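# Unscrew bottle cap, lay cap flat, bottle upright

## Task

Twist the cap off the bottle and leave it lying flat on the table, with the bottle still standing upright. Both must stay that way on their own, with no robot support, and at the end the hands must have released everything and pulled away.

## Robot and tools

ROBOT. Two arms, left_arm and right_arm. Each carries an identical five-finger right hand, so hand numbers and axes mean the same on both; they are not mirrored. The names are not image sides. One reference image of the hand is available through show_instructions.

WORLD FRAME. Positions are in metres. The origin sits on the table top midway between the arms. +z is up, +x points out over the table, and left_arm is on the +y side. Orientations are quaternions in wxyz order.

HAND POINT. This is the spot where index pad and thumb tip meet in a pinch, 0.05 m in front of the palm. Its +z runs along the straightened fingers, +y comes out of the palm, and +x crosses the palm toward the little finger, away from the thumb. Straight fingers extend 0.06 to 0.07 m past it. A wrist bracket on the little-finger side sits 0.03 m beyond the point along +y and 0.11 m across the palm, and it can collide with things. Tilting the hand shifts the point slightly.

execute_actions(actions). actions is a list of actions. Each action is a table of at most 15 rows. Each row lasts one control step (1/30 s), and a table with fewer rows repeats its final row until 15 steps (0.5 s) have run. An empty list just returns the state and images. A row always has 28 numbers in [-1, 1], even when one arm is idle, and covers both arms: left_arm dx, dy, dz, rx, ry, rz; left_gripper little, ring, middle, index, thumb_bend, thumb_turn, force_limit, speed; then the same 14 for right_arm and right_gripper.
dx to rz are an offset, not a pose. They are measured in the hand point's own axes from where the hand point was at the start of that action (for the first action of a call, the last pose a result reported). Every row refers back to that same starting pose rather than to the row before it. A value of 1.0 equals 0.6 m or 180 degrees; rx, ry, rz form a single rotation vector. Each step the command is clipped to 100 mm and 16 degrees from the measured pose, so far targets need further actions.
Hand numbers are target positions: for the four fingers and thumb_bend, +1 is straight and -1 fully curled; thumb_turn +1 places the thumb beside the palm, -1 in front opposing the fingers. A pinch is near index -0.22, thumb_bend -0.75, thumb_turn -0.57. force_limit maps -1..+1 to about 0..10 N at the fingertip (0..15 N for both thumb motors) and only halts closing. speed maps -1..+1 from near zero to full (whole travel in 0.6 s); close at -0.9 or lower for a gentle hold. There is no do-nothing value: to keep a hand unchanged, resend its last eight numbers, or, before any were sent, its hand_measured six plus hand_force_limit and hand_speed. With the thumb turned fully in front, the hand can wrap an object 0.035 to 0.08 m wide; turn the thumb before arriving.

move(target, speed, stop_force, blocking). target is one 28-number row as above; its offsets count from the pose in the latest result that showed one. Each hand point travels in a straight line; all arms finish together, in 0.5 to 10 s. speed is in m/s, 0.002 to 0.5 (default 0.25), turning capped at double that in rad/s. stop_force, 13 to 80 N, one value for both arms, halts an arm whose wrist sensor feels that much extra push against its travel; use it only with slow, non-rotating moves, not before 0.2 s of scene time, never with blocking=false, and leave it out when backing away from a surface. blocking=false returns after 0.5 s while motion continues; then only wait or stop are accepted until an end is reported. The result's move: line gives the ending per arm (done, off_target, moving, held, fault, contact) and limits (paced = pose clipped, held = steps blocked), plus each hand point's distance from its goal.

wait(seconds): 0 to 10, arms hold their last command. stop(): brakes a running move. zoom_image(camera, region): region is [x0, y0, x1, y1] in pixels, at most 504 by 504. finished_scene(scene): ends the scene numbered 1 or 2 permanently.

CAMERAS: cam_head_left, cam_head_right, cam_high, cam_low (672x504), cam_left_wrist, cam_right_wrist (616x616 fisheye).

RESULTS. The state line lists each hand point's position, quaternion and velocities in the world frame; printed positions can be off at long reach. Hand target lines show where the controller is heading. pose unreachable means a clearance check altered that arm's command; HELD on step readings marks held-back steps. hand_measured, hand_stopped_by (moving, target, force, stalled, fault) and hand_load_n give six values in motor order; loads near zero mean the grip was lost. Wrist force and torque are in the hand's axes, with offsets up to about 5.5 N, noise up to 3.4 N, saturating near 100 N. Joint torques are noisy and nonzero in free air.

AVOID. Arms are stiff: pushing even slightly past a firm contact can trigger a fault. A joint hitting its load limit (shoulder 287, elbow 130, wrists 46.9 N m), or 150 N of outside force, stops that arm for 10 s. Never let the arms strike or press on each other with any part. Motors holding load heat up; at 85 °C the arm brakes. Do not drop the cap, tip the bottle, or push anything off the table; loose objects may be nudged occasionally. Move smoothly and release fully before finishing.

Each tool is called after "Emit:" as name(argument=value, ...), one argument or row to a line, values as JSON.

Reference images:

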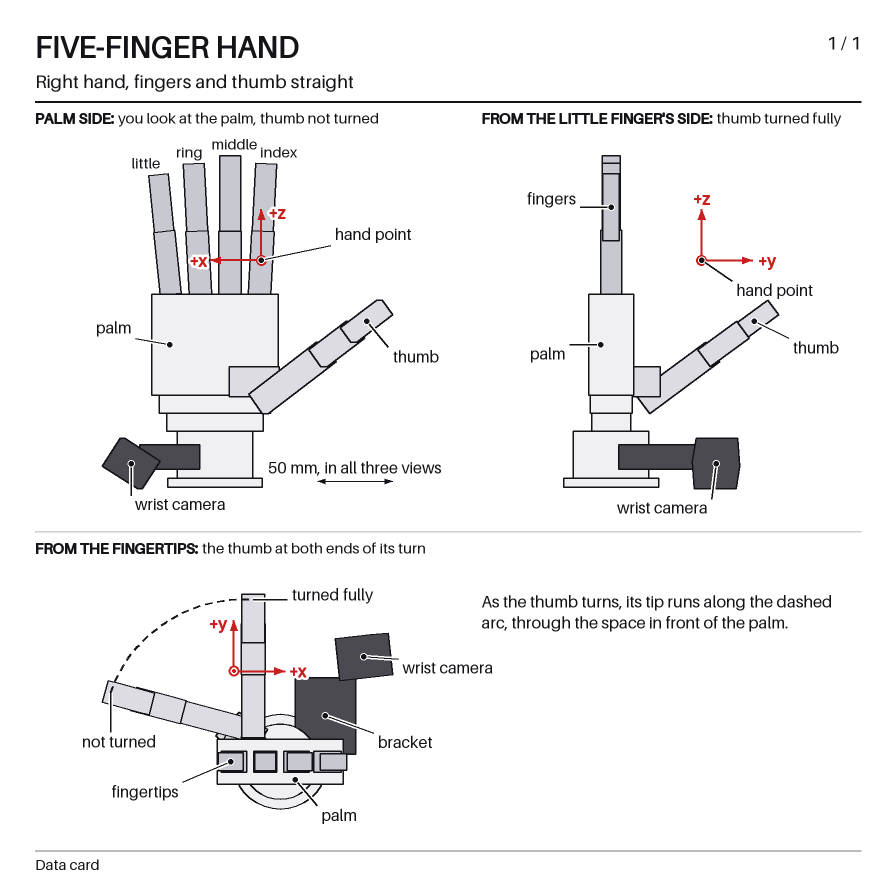

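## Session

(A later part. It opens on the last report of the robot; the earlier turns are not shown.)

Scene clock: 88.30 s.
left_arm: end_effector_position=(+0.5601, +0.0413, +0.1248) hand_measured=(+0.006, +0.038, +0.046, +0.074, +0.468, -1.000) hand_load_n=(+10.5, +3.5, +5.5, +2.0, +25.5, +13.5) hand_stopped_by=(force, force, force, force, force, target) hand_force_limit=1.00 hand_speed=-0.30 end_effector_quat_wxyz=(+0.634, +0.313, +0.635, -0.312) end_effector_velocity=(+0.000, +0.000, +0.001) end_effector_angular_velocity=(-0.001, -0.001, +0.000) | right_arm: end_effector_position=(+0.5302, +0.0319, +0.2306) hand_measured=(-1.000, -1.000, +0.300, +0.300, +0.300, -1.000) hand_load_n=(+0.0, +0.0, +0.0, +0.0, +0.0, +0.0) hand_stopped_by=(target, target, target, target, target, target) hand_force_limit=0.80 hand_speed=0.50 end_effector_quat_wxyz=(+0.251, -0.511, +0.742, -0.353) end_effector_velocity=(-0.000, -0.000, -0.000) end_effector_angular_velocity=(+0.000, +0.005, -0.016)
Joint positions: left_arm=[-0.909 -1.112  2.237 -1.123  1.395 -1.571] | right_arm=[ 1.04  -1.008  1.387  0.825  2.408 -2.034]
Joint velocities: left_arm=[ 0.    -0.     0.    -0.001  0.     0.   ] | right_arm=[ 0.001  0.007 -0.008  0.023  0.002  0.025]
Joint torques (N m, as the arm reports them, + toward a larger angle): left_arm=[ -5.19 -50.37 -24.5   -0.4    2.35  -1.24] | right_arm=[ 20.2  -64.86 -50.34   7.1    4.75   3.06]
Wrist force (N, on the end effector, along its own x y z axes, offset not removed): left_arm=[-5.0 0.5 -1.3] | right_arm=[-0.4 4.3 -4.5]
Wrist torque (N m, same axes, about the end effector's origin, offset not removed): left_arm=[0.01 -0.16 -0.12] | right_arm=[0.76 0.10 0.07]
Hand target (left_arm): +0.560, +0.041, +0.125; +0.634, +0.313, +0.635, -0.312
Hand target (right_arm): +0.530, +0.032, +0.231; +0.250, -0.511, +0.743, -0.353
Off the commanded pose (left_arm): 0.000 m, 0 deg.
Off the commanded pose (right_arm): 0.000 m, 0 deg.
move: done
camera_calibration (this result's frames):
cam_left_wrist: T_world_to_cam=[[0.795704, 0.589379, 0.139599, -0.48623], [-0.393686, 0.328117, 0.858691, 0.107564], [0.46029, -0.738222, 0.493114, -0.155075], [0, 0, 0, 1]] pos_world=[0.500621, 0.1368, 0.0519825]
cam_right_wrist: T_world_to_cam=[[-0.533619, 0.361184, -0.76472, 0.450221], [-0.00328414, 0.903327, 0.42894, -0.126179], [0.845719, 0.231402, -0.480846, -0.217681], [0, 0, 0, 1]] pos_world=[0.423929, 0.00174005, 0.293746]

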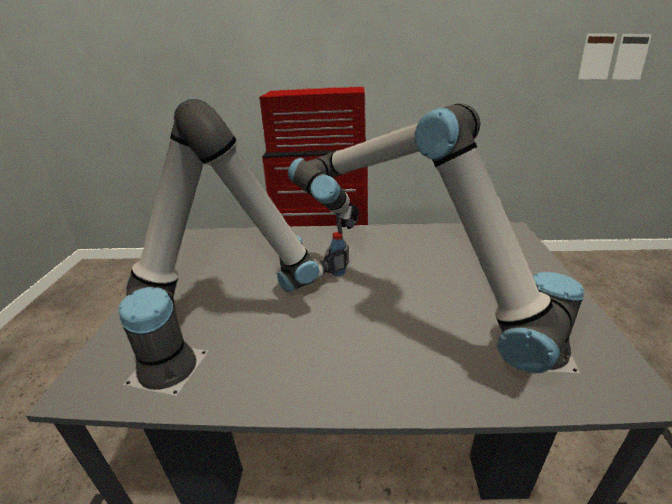

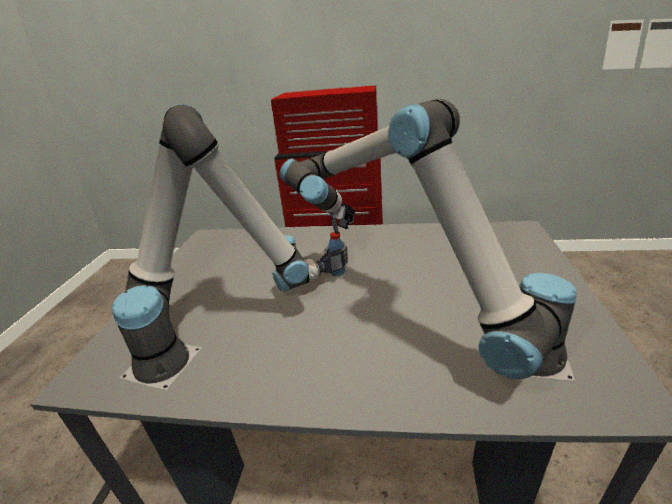

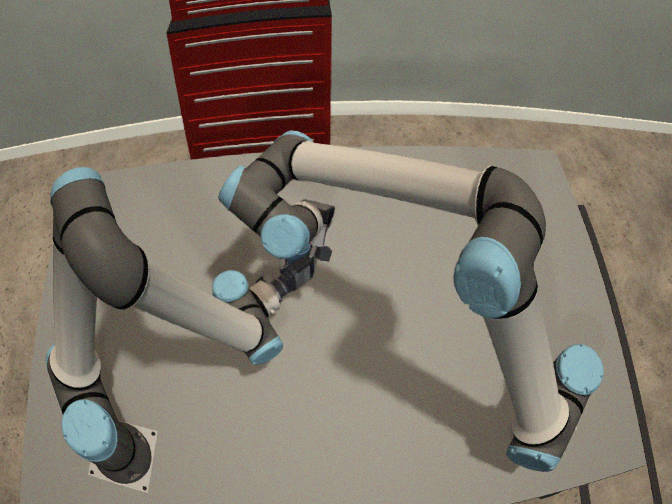

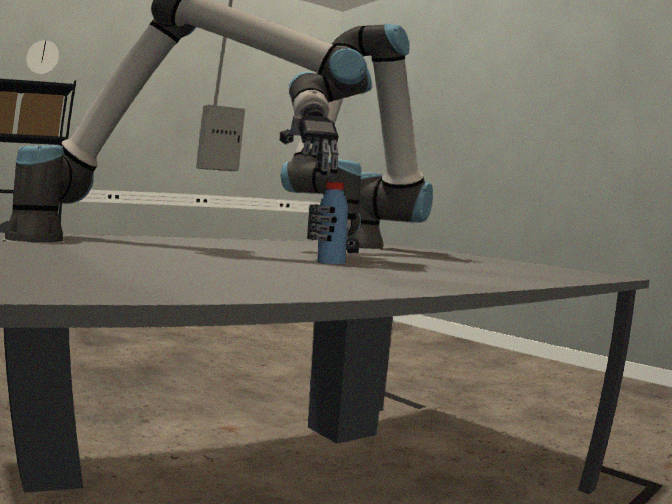

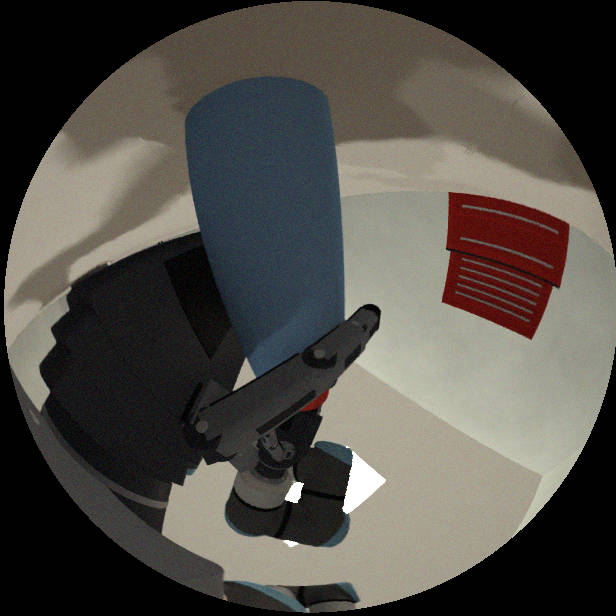

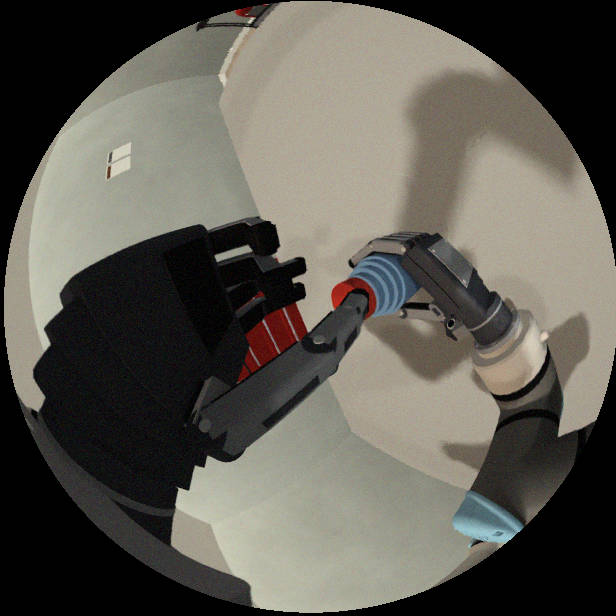

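Emit:
move(
  target=[0,0,0,0,0,0,-1,-1,-1,-1,-1,-1,1,-0.3,-0.049,0.05,0.044,0,0,0,-1,-1,0.3,0.3,0.3,-1,0.8,0.5],
  speed=0.06,
  stop_force=15,
)

Emit:
execute_actions(
  actions=[
    [[0,0,0,0,0,0,-1,-1,-1,-1,-1,-1,1,-0.3,0,0,0,0,0,0,-1,-1,-0.8,-0.8,-0.8,-1,0.8,-0.5]],
    [[0,0,0,0,0,0,-1,-1,-1,-1,-1,-1,1,-0.3,0,0,0,0,0,0,-1,-1,-0.8,-0.8,-0.8,-1,0.8,-0.5]],
    [[0,0,0,0,0,0,-1,-1,-1,-1,-1,-1,1,-0.3,0,0,0,0,0,0,-1,-1,-0.8,-0.8,-0.8,-1,0.8,-0.5]],
  ],
)

Emit:
move(
  target=[0,0,0,0,0,0,-1,-1,-1,-1,-1,-1,1,-0.3,0.024,0.009,-0.012,0,-0.261,-0.208,-1,-1,-0.8,-0.8,-0.8,-1,0.8,-0.5],
)

Emit:
move(
  target=[0,0,0,0,0,0,-1,-1,-1,-1,-1,-1,1,-0.3,0.024,0.009,-0.012,0,-0.261,-0.208,-1,-1,-0.85,-0.85,-0.85,-1,0.8,-0.5],
)

Emit:
move(
  target=[0,0,0,0,0,0,-1,-1,-1,-1,-1,-1,1,-0.3,0.024,0.009,-0.012,0,-0.261,-0.208,-1,-1,-0.9,-0.9,-0.9,-1,0.8,-0.5],
)

Scene clock: 90.73 s.
left_arm: end_effector_position=(+0.5601, +0.0413, +0.1248) hand_measured=(+0.006, +0.038, +0.046, +0.074, +0.468, -1.000) hand_load_n=(+10.5, +3.5, +5.5, +2.0, +25.5, +13.5) hand_stopped_by=(force, force, force, force, force, target) hand_force_limit=1.00 hand_speed=-0.30 end_effector_quat_wxyz=(+0.634, +0.313, +0.635, -0.312) end_effector_velocity=(+0.000, -0.000, +0.001) end_effector_angular_velocity=(-0.001, -0.000, +0.001) | right_arm: end_effector_position=(+0.5423, +0.0590, +0.1913) hand_measured=(-1.000, -1.000, +0.300, +0.300, +0.300, -1.000) hand_load_n=(+0.0, +0.0, +0.0, +0.0, +0.0, +0.0) hand_stopped_by=(target, target, target, target, target, target) hand_force_limit=0.80 hand_speed=0.50 end_effector_quat_wxyz=(+0.251, -0.511, +0.742, -0.353) end_effector_velocity=(+0.001, +0.003, -0.001) end_effector_angular_velocity=(+0.002, -0.001, +0.000)
Joint positions: left_arm=[-0.909 -1.112  2.237 -1.123  1.395 -1.571] | right_arm=[ 1.049 -0.935  1.342  0.806  2.411 -2.021]
Joint velocities: left_arm=[ 0.    -0.001 -0.    -0.    -0.    -0.   ] | right_arm=[ 0.001  0.005 -0.005 -0.001  0.     0.001]
Joint torques (N m, as the arm reports them, + toward a larger angle): left_arm=[ -6.09 -50.92 -24.29  -0.46   2.26  -1.08] | right_arm=[ 20.22 -69.63 -50.14  -0.26   4.88   3.12]
Wrist force (N, on the end effector, along its own x y z axes, offset not removed): left_arm=[-5.1 2.4 -1.1] | right_arm=[-0.8 2.3 -2.2]
Wrist torque (N m, same axes, about the end effector's origin, offset not removed): left_arm=[0.13 0.11 -0.13] | right_arm=[0.41 0.23 0.08]
Hand target (left_arm): +0.560, +0.041, +0.125; +0.634, +0.313, +0.635, -0.312
Hand target (right_arm): +0.542, +0.059, +0.191; +0.251, -0.511, +0.742, -0.353
Off the commanded pose (left_arm): 0.000 m, 0 deg.
Off the commanded pose (right_arm): 0.000 m, 0 deg.
move: done
camera_calibration (this result's frames):
cam_left_wrist: T_world_to_cam=[[0.795704, 0.589379, 0.139599, -0.48623], [-0.393686, 0.328118, 0.858691, 0.107564], [0.460289, -0.738222, 0.493115, -0.155075], [0, 0, 0, 1]] pos_world=[0.500621, 0.1368, 0.0519826]
cam_right_wrist: T_world_to_cam=[[-0.53361, 0.361191, -0.764723, 0.416825], [-0.00328365, 0.903324, 0.428946, -0.133745], [0.845724, 0.231401, -0.480837, -0.253107], [0, 0, 0, 1]] pos_world=[0.436042, 0.0288309, 0.254422]

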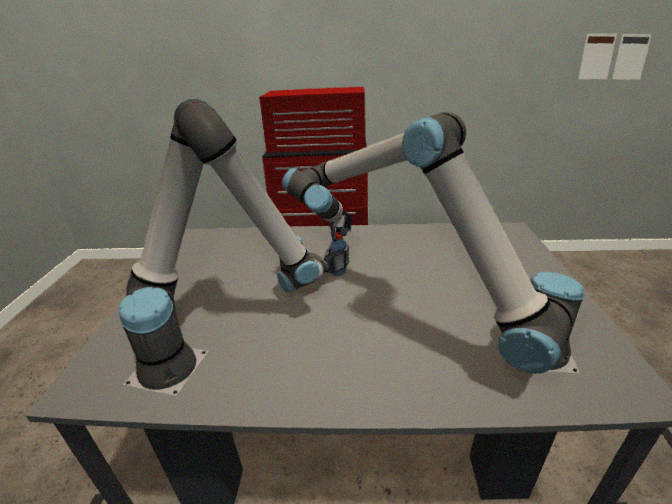

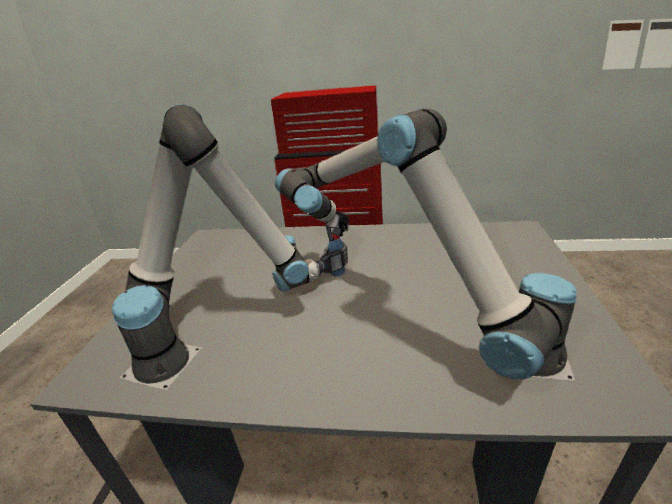

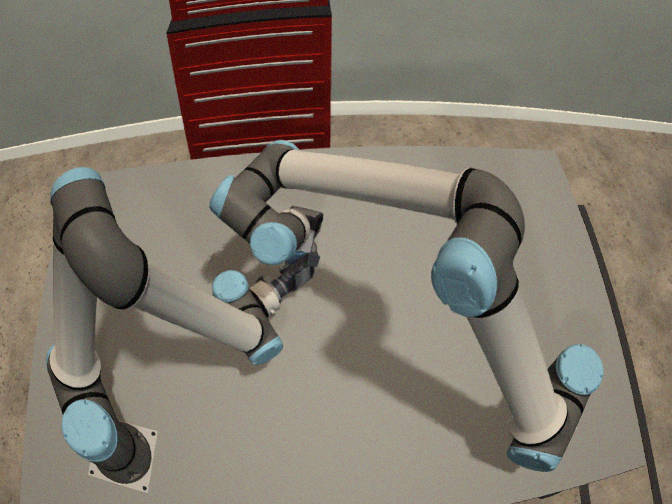

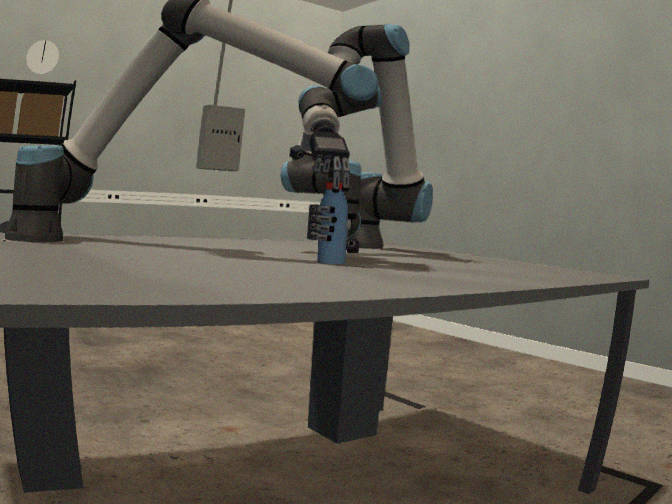

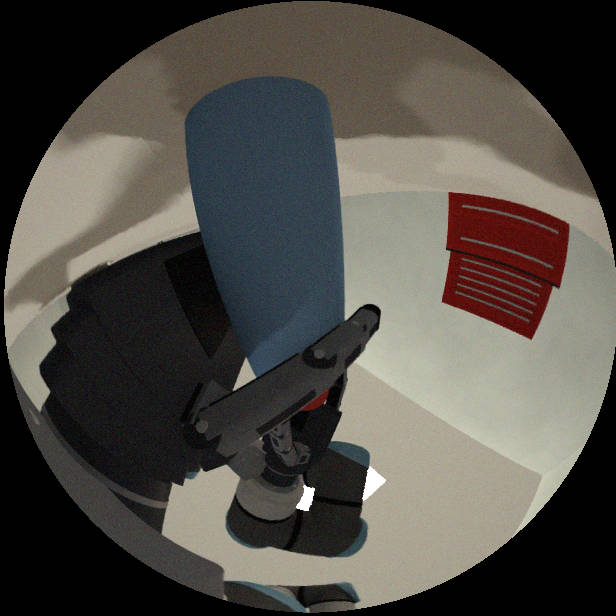

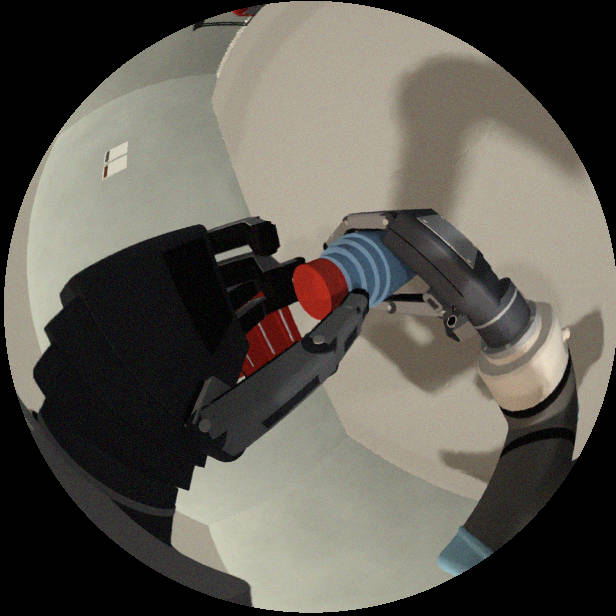

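Scene clock: 92.23 s.
left_arm: end_effector_position=(+0.5601, +0.0413, +0.1248) hand_measured=(+0.006, +0.038, +0.046, +0.074, +0.468, -1.000) hand_load_n=(+10.5, +3.5, +5.0, +2.0, +25.5, +13.5) hand_stopped_by=(force, force, force, force, force, target) hand_force_limit=1.00 hand_speed=-0.30 end_effector_quat_wxyz=(+0.634, +0.313, +0.635, -0.312) end_effector_velocity=(-0.000, -0.000, +0.001) end_effector_angular_velocity=(-0.001, -0.001, -0.001) | right_arm: end_effector_position=(+0.5424, +0.0590, +0.1913) hand_measured=(-1.000, -1.000, +0.150, +0.094, -0.024, -1.000) hand_load_n=(+0.0, +0.0, +11.5, +14.0, +14.0, -0.5) hand_stopped_by=(target, target, force, force, force, target) hand_force_limit=0.80 hand_speed=-0.50 end_effector_quat_wxyz=(+0.251, -0.511, +0.742, -0.353) end_effector_velocity=(-0.000, +0.000, +0.000) end_effector_angular_velocity=(+0.000, +0.000, +0.000)
Joint positions: left_arm=[-0.909 -1.112  2.237 -1.123  1.395 -1.571] | right_arm=[ 1.049 -0.934  1.342  0.806  2.411 -2.021]
Joint velocities: left_arm=[-0.    -0.     0.    -0.001  0.    -0.   ] | right_arm=[ 0. -0. -0.  0. -0. -0.]
Joint torques (N m, as the arm reports them, + toward a larger angle): left_arm=[ -2.99 -50.99 -24.87  -0.71  -0.77  -1.16] | right_arm=[ 15.4  -95.18 -39.39   3.04  -1.2    1.71]
Wrist force (N, on the end effector, along its own x y z axes, offset not removed): left_arm=[-8.9 -4.1 -14.2] | right_arm=[-4.3 -3.4 12.3]
Wrist torque (N m, same axes, about the end effector's origin, offset not removed): left_arm=[0.34 0.18 -0.02] | right_arm=[-0.13 0.53 -0.28]
Hand target (left_arm): +0.560, +0.041, +0.125; +0.634, +0.313, +0.635, -0.312
Hand target (right_arm): +0.542, +0.059, +0.191; +0.251, -0.511, +0.742, -0.353
Off the commanded pose (left_arm): 0.000 m, 0 deg.
Off the commanded pose (right_arm): 0.000 m, 0 deg.
Step readings (end_effector_position; steps 1 to 15: 1st action; 16 to 30: 2nd action; 31 to 45: 3rd action):
0: left_arm (+0.5601, +0.0413, +0.1248) | right_arm (+0.5423, +0.0590, +0.1913)
1: left_arm (+0.5601, +0.0413, +0.1248) | right_arm (+0.5424, +0.0591, +0.1912)
2: left_arm (+0.5601, +0.0413, +0.1248) | right_arm (+0.5424, +0.0591, +0.1912)
4: left_arm (+0.5601, +0.0413, +0.1248) | right_arm (+0.5424, +0.0591, +0.1912)
8: left_arm (+0.5601, +0.0413, +0.1248) | right_arm (+0.5424, +0.0591, +0.1912)
15: left_arm (+0.5601, +0.0413, +0.1248) | right_arm (+0.5424, +0.0590, +0.1913)
16: left_arm (+0.5601, +0.0413, +0.1248) | right_arm (+0.5424, +0.0590, +0.1913)
17: left_arm (+0.5601, +0.0413, +0.1248) | right_arm (+0.5424, +0.0590, +0.1913)
19: left_arm (+0.5601, +0.0413, +0.1248) | right_arm (+0.5424, +0.0590, +0.1913)
23: left_arm (+0.5601, +0.0413, +0.1248) | right_arm (+0.5424, +0.0590, +0.1913)
30: left_arm (+0.5601, +0.0413, +0.1248) | right_arm (+0.5424, +0.0590, +0.1913)
31: left_arm (+0.5601, +0.0413, +0.1248) | right_arm (+0.5424, +0.0590, +0.1913)
32: left_arm (+0.5601, +0.0413, +0.1248) | right_arm (+0.5424, +0.0590, +0.1913)
34: left_arm (+0.5601, +0.0413, +0.1248) | right_arm (+0.5424, +0.0590, +0.1913)
38: left_arm (+0.5601, +0.0413, +0.1248) | right_arm (+0.5424, +0.0590, +0.1913)
45: end_effector_position above
camera_calibration (this result's frames):
cam_left_wrist: T_world_to_cam=[[0.795767, 0.589294, 0.139598, -0.48623], [-0.393651, 0.328159, 0.858691, 0.107542], [0.460211, -0.738271, 0.493114, -0.155038], [0, 0, 0, 1]] pos_world=[0.50061, 0.136782, 0.0519826]
cam_right_wrist: T_world_to_cam=[[-0.533396, 0.361238, -0.76485, 0.416786], [-0.00332827, 0.903319, 0.428957, -0.13377], [0.845859, 0.23135, -0.480624, -0.25326], [0, 0, 0, 1]] pos_world=[0.436089, 0.0288697, 0.254437]

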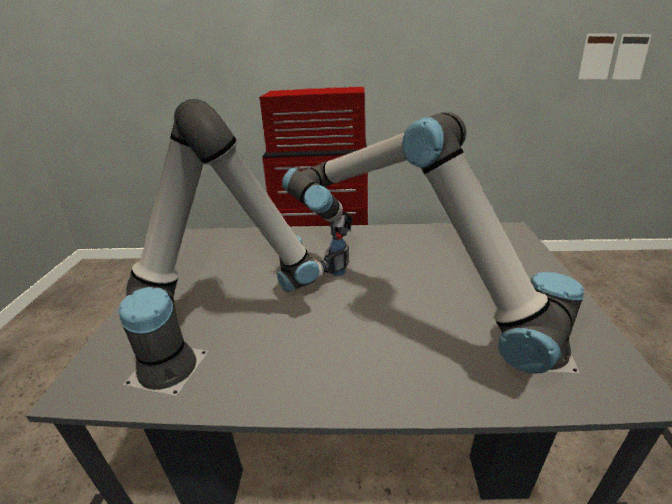

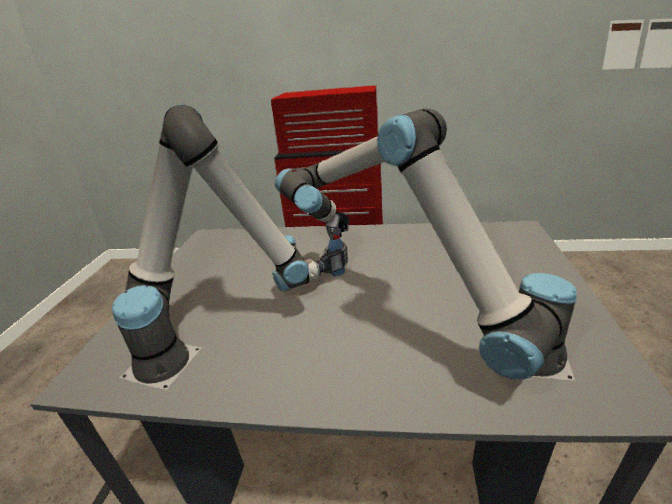

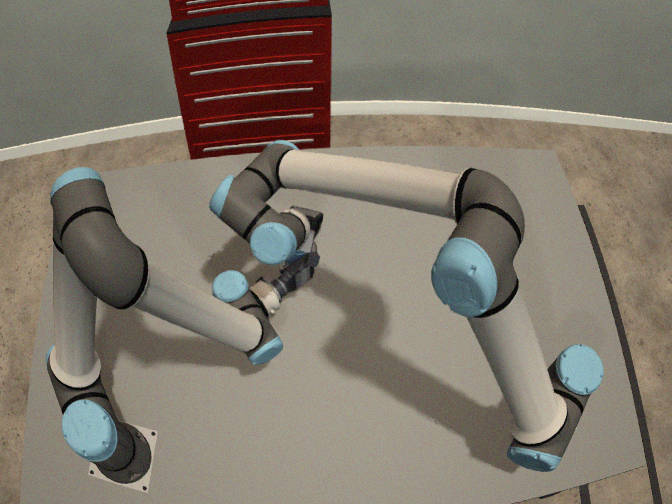

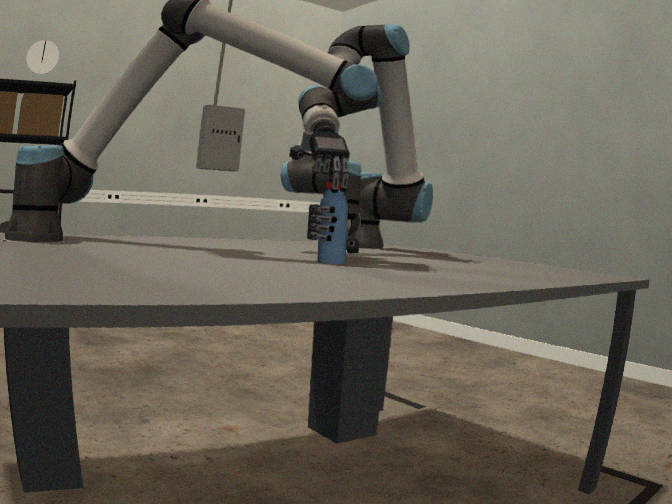

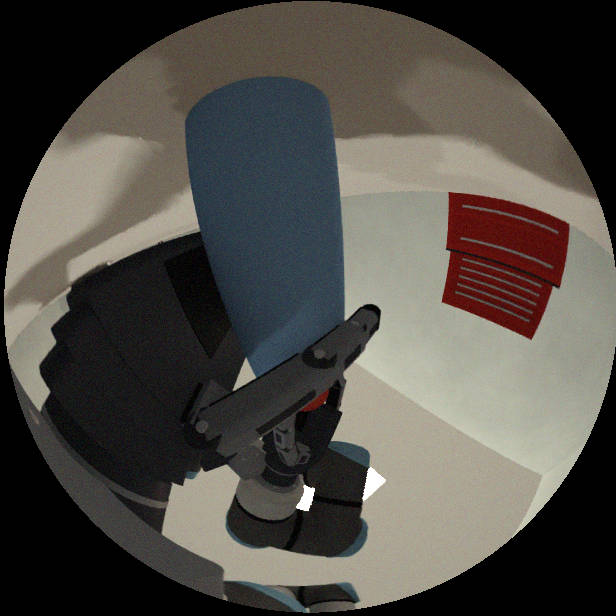

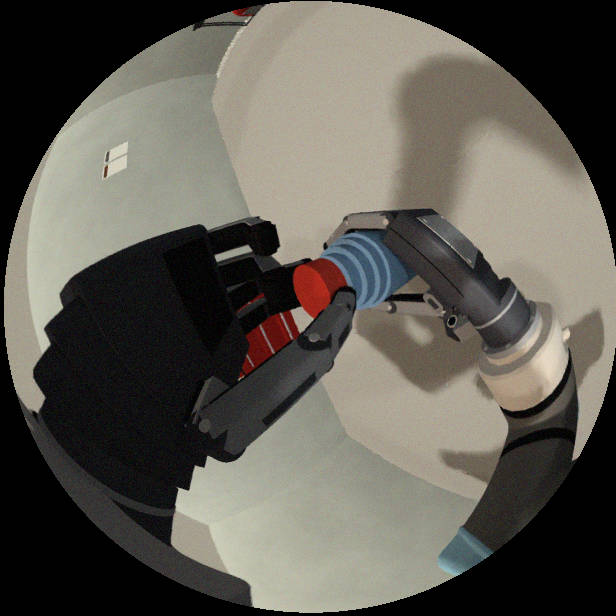

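Scene clock: 94.90 s.
left_arm: end_effector_position=(+0.5600, +0.0412, +0.1248) hand_measured=(+0.006, +0.038, +0.046, +0.074, +0.468, -0.998) hand_load_n=(+9.0, +3.0, +5.5, +3.0, +24.0, +17.0) hand_stopped_by=(force, force, force, force, force, target) hand_force_limit=1.00 hand_speed=-0.30 end_effector_quat_wxyz=(+0.634, +0.313, +0.635, -0.312) end_effector_velocity=(+0.000, -0.000, -0.000) end_effector_angular_velocity=(-0.000, -0.000, +0.000) | right_arm: end_effector_position=(+0.5290, +0.0488, +0.1915) hand_measured=(-1.000, -1.000, +0.150, +0.150, -0.032, -1.000) hand_load_n=(+0.0, +0.0, +20.0, +22.0, +0.0, +0.0) hand_stopped_by=(target, target, force, force, force, target) hand_force_limit=0.80 hand_speed=-0.50 end_effector_quat_wxyz=(-0.397, +0.812, -0.386, +0.184) end_effector_velocity=(-0.000, -0.000, -0.002) end_effector_angular_velocity=(-0.001, +0.002, +0.013)
Joint positions: left_arm=[-0.909 -1.112  2.237 -1.123  1.396 -1.571] | right_arm=[ 0.833 -1.225  1.696  0.194  1.576 -3.127]
Joint velocities: left_arm=[ 0.     0.001 -0.    -0.001 -0.    -0.   ] | right_arm=[-0.004  0.001  0.001 -0.001 -0.014 -0.01 ]
Joint torques (N m, as the arm reports them, + toward a larger angle): left_arm=[ 24.89 -52.18 -16.15  -0.44  -9.99  -1.69] | right_arm=[ 12.58 -60.91  12.42  15.68 -10.65  -4.22]
Wrist force (N, on the end effector, along its own x y z axes, offset not removed): left_arm=[-9.5 -42.3 -27.8] | right_arm=[19.6 -36.6 25.2]
Wrist torque (N m, same axes, about the end effector's origin, offset not removed): left_arm=[-0.28 -0.33 1.38] | right_arm=[1.26 0.43 -0.16]
Hand target (left_arm): +0.560, +0.041, +0.125; +0.634, +0.313, +0.635, -0.312
Hand target (right_arm): +0.529, +0.049, +0.191; -0.397, +0.812, -0.385, +0.183
Off the commanded pose (left_arm): 0.000 m, 0 deg.
Off the commanded pose (right_arm): 0.000 m, 0 deg.
move: done
camera_calibration (this result's frames):
cam_left_wrist: T_world_to_cam=[[0.795852, 0.589177, 0.139606, -0.486214], [-0.393611, 0.328219, 0.858686, 0.107516], [0.460097, -0.738338, 0.49312, -0.154993], [0, 0, 0, 1]] pos_world=[0.500586, 0.13674, 0.0519862]
cam_right_wrist: T_world_to_cam=[[-0.571705, -0.277774, -0.772007, 0.466302], [-0.788191, 0.447236, 0.422771, 0.314027], [0.227834, 0.850189, -0.474626, 0.0561669], [0, 0, 0, 1]] pos_world=[0.501304, -0.0586701, 0.253885]

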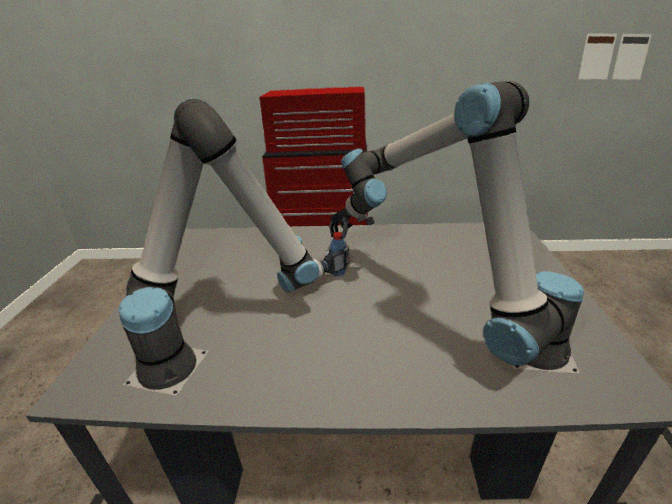

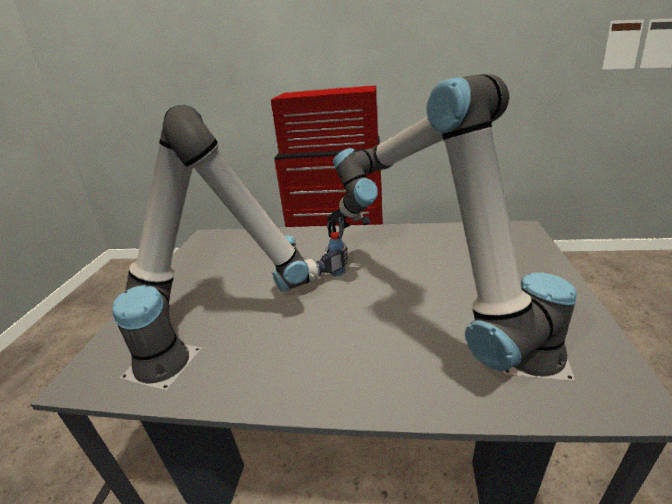

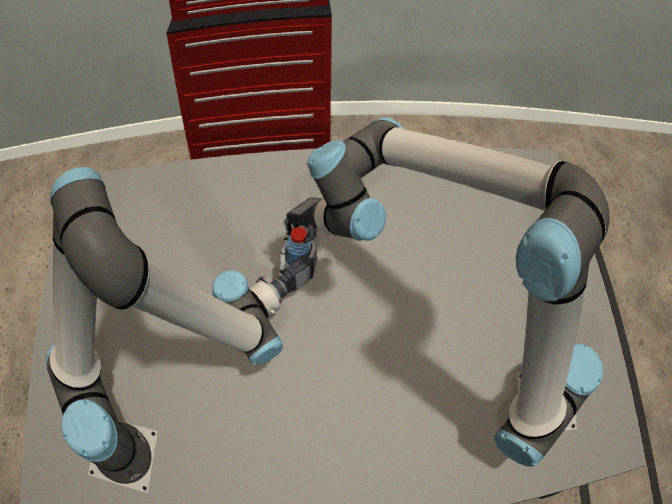

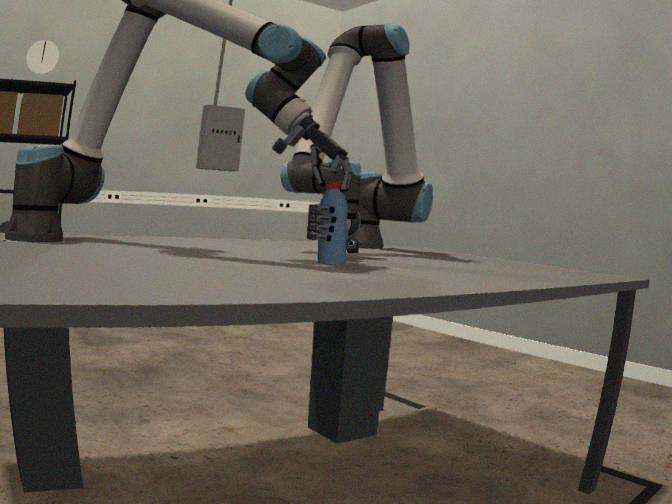

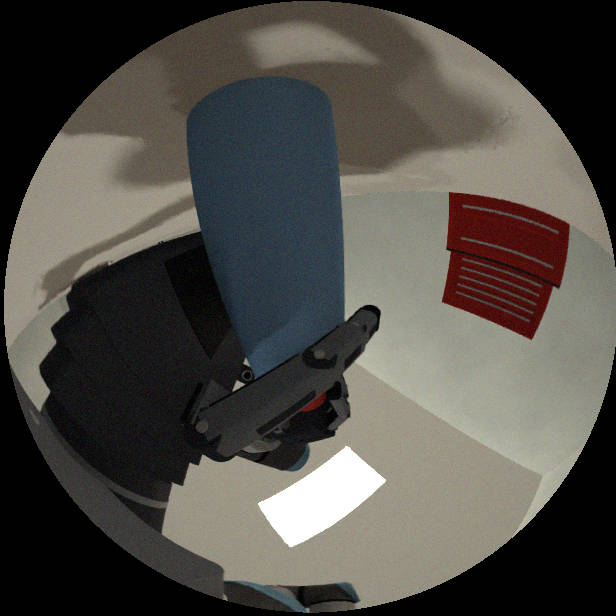

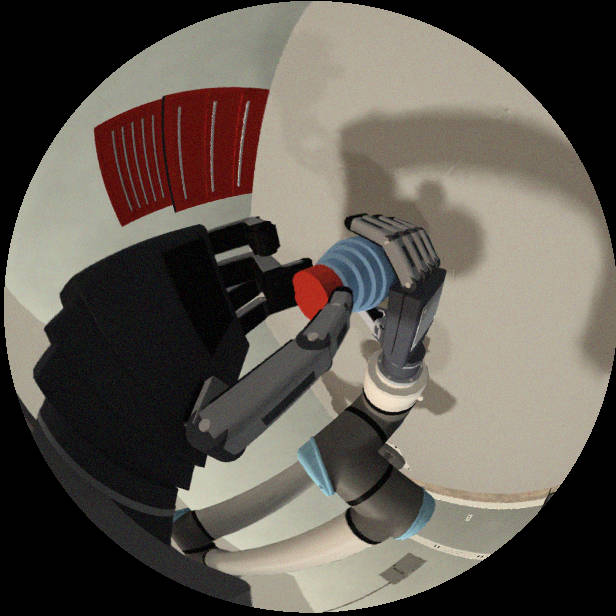

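Scene clock: 97.60 s.
left_arm: end_effector_position=(+0.5601, +0.0412, +0.1248) hand_measured=(+0.004, +0.038, +0.048, +0.076, +0.468, -0.998) hand_load_n=(+3.0, +1.5, +10.5, +13.0, +20.5, +20.0) hand_stopped_by=(force, force, force, force, force, target) hand_force_limit=1.00 hand_speed=-0.30 end_effector_quat_wxyz=(+0.634, +0.313, +0.635, -0.312) end_effector_velocity=(-0.000, +0.000, -0.001) end_effector_angular_velocity=(+0.002, +0.001, +0.000) | right_arm: end_effector_position=(+0.5312, +0.0319, +0.1917) hand_measured=(-1.000, -1.000, +0.234, +0.218, -0.172, -1.000) hand_load_n=(+0.0, +0.0, +22.0, +20.5, +0.0, +0.0) hand_stopped_by=(target, target, force, force, force, target) hand_force_limit=0.80 hand_speed=-0.50 end_effector_quat_wxyz=(-0.438, +0.895, +0.074, -0.035) end_effector_velocity=(+0.000, -0.000, +0.001) end_effector_angular_velocity=(-0.003, -0.000, +0.014)
Joint positions: left_arm=[-0.909 -1.112  2.237 -1.123  1.395 -1.571] | right_arm=[ 0.631 -1.018  1.475  0.712  0.731 -4.197]
Joint velocities: left_arm=[ 0.     0.002  0.001 -0.     0.     0.   ] | right_arm=[-0.     0.005 -0.009  0.021 -0.003 -0.021]
Joint torques (N m, as the arm reports them, + toward a larger angle): left_arm=[ 41.61 -51.48  -2.29  -0.58 -10.98  -1.7 ] | right_arm=[-33.9  -55.87 -28.78  12.79   3.41  -3.67]
Wrist force (N, on the end effector, along its own x y z axes, offset not removed): left_arm=[0.7 -33.5 28.5] | right_arm=[10.5 -33.2 22.2]
Wrist torque (N m, same axes, about the end effector's origin, offset not removed): left_arm=[-1.24 1.35 1.22] | right_arm=[1.64 1.08 -0.44]
Hand target (left_arm): +0.560, +0.041, +0.125; +0.634, +0.313, +0.635, -0.312
Hand target (right_arm): +0.531, +0.032, +0.192; -0.438, +0.895, +0.075, -0.035
Off the commanded pose (left_arm): 0.000 m, 0 deg.
Off the commanded pose (right_arm): 0.000 m, 0 deg.
move: done
camera_calibration (this result's frames):
cam_left_wrist: T_world_to_cam=[[0.795797, 0.589254, 0.139597, -0.486216], [-0.393664, 0.328229, 0.858658, 0.107541], [0.460148, -0.738272, 0.493172, -0.155069], [0, 0, 0, 1]] pos_world=[0.500618, 0.136724, 0.0520091]
cam_right_wrist: T_world_to_cam=[[-0.0375667, -0.630261, -0.775474, 0.191185], [-0.786029, -0.460543, 0.412381, 0.352978], [-0.617047, 0.625037, -0.478102, 0.526763], [0, 0, 0, 1]] pos_world=[0.60967, -0.0461884, 0.254545]

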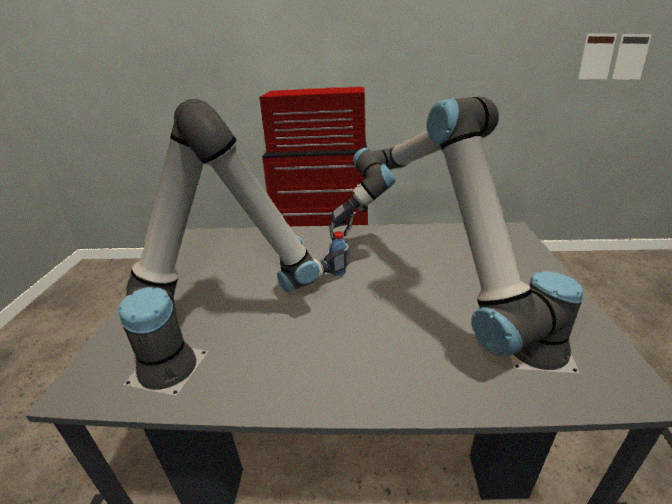

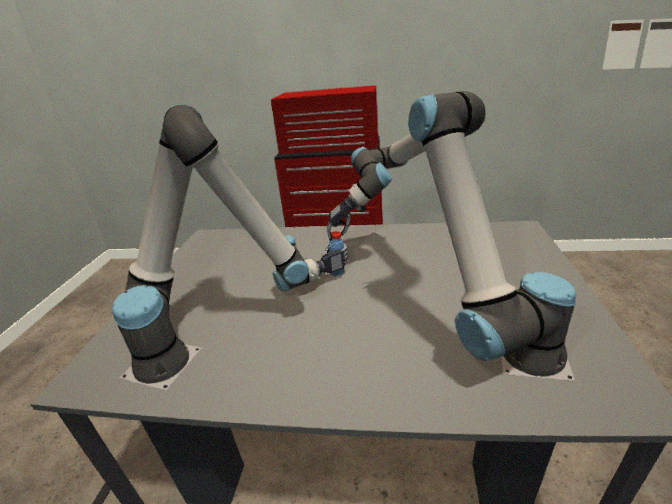

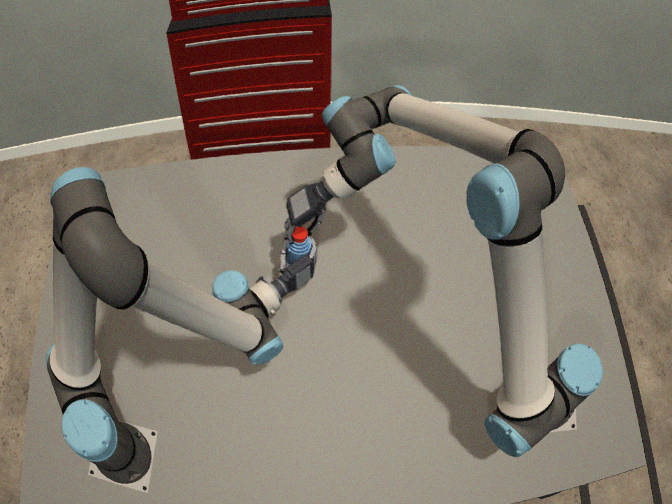

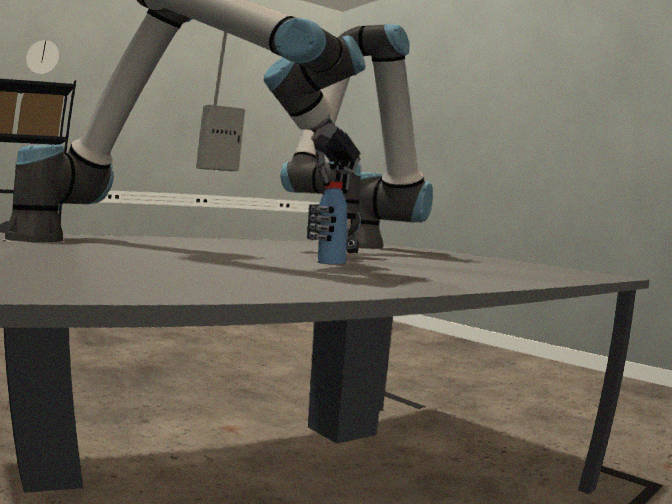

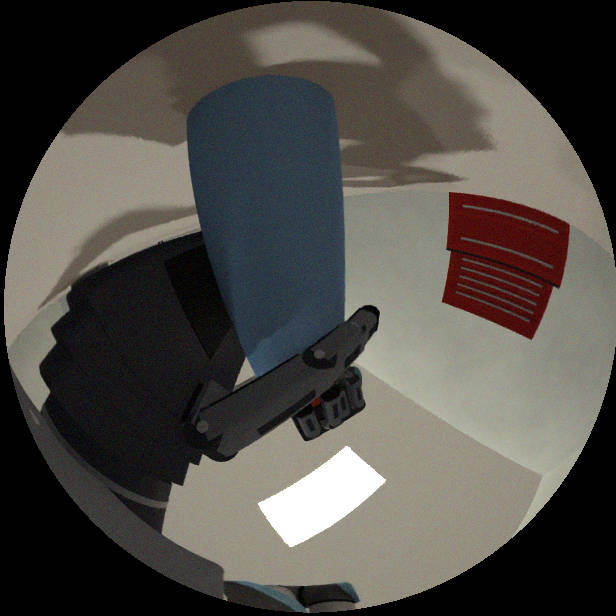

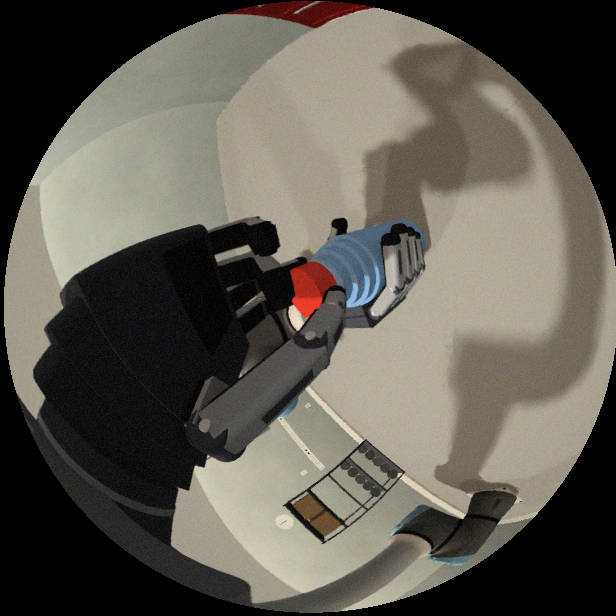

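Scene clock: 100.27 s.
left_arm: end_effector_position=(+0.5601, +0.0413, +0.1248) hand_measured=(+0.004, +0.038, +0.048, +0.076, +0.468, -0.998) hand_load_n=(+0.0, +0.0, +12.0, +16.0, +19.5, +15.5) hand_stopped_by=(force, force, force, force, force, target) hand_force_limit=1.00 hand_speed=-0.30 end_effector_quat_wxyz=(+0.634, +0.313, +0.635, -0.312) end_effector_velocity=(+0.000, -0.000, +0.000) end_effector_angular_velocity=(-0.001, -0.001, -0.000) | right_arm: end_effector_position=(+0.5468, +0.0253, +0.1920) hand_measured=(-1.000, -1.000, +0.268, +0.224, -0.326, -1.000) hand_load_n=(+0.0, +0.0, +22.0, +8.5, +3.0, -1.0) hand_stopped_by=(target, target, force, force, force, target) hand_force_limit=0.80 hand_speed=-0.50 end_effector_quat_wxyz=(-0.361, +0.739, +0.514, -0.243) end_effector_velocity=(+0.000, +0.000, -0.000) end_effector_angular_velocity=(+0.001, -0.001, +0.014)
Joint positions: left_arm=[-0.909 -1.112  2.237 -1.123  1.395 -1.571] | right_arm=[ 0.686 -0.671  1.083  1.81   0.896 -5.61 ]
Joint velocities: left_arm=[-0.     0.001 -0.    -0.001  0.     0.   ] | right_arm=[ 0.002  0.003 -0.005  0.008  0.007 -0.012]
Joint torques (N m, as the arm reports them, + toward a larger angle): left_arm=[-11.08 -50.82  -2.27  -0.45  -0.77  -1.99] | right_arm=[ -5.53 -78.94 -51.04   5.33   9.75  -3.57]
Wrist force (N, on the end effector, along its own x y z axes, offset not removed): left_arm=[-4.6 6.3 24.7] | right_arm=[12.1 -23.2 14.5]
Wrist torque (N m, same axes, about the end effector's origin, offset not removed): left_arm=[-0.43 1.26 0.11] | right_arm=[0.16 0.35 -0.10]
Hand target (left_arm): +0.560, +0.041, +0.125; +0.634, +0.313, +0.635, -0.312
Hand target (right_arm): +0.547, +0.025, +0.192; -0.360, +0.739, +0.515, -0.244
Off the commanded pose (left_arm): 0.000 m, 0 deg.
Off the commanded pose (right_arm): 0.000 m, 0 deg.
move: done
camera_calibration (this result's frames):
cam_left_wrist: T_world_to_cam=[[0.795751, 0.589315, 0.139597, -0.486235], [-0.393689, 0.328198, 0.858659, 0.107557], [0.460205, -0.738237, 0.493171, -0.155091], [0, 0, 0, 1]] pos_world=[0.500639, 0.136752, 0.0520091]
cam_right_wrist: T_world_to_cam=[[0.535551, -0.344533, -0.771027, -0.133651], [0.000679456, -0.912819, 0.408364, -0.0558059], [-0.844502, -0.219224, -0.488627, 0.688413], [0, 0, 0, 1]] pos_world=[0.652982, 0.0539288, 0.256118]

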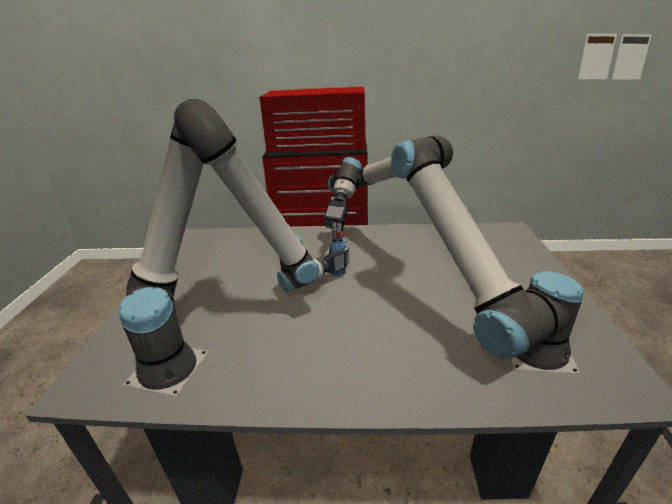

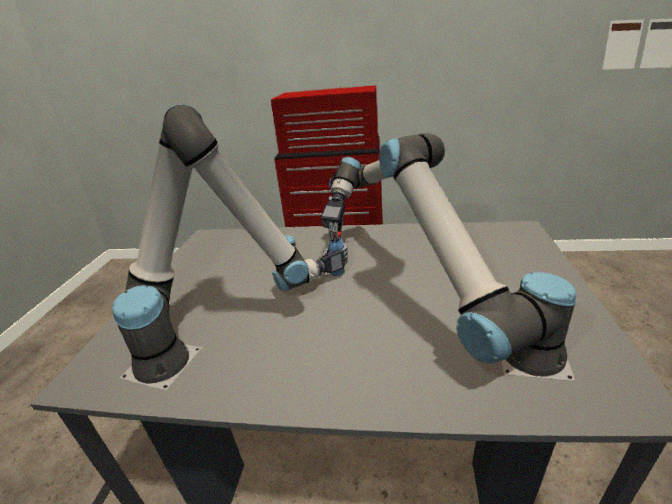

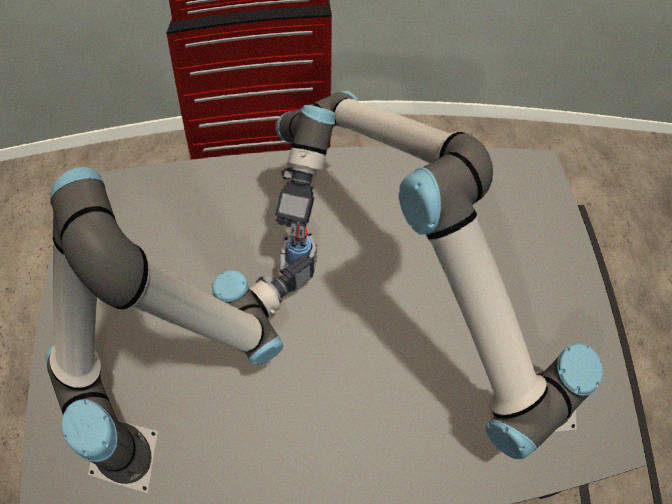

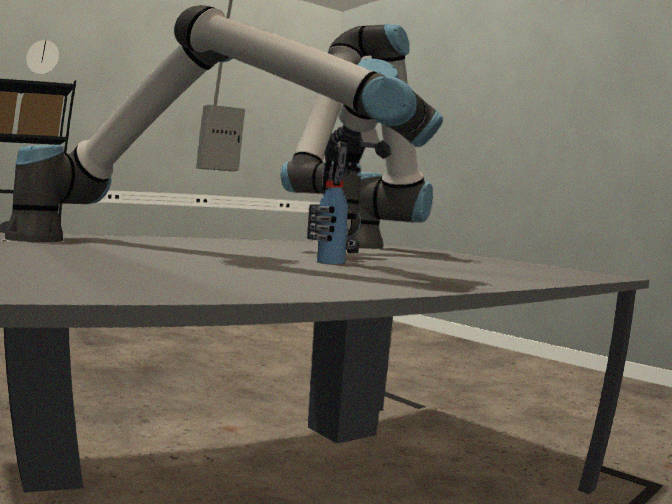

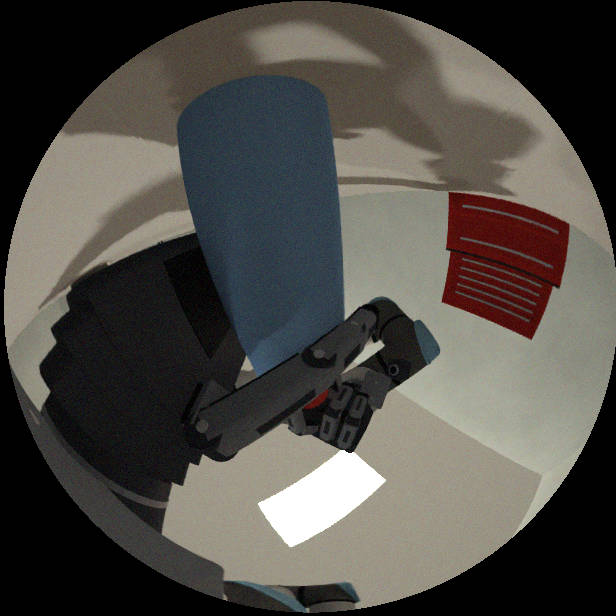

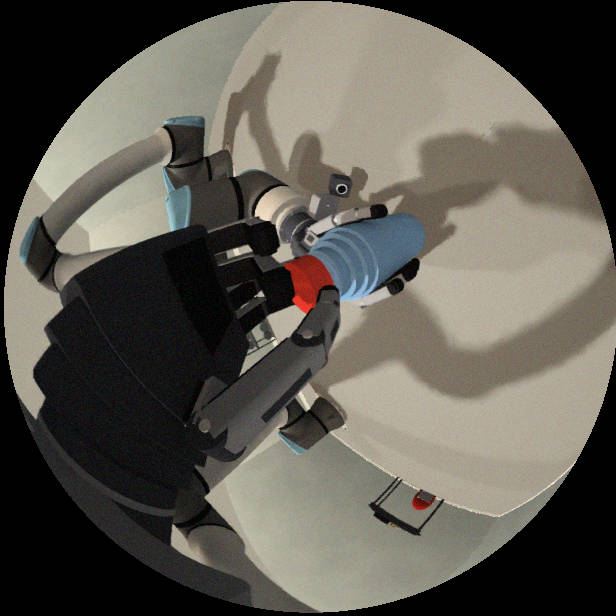

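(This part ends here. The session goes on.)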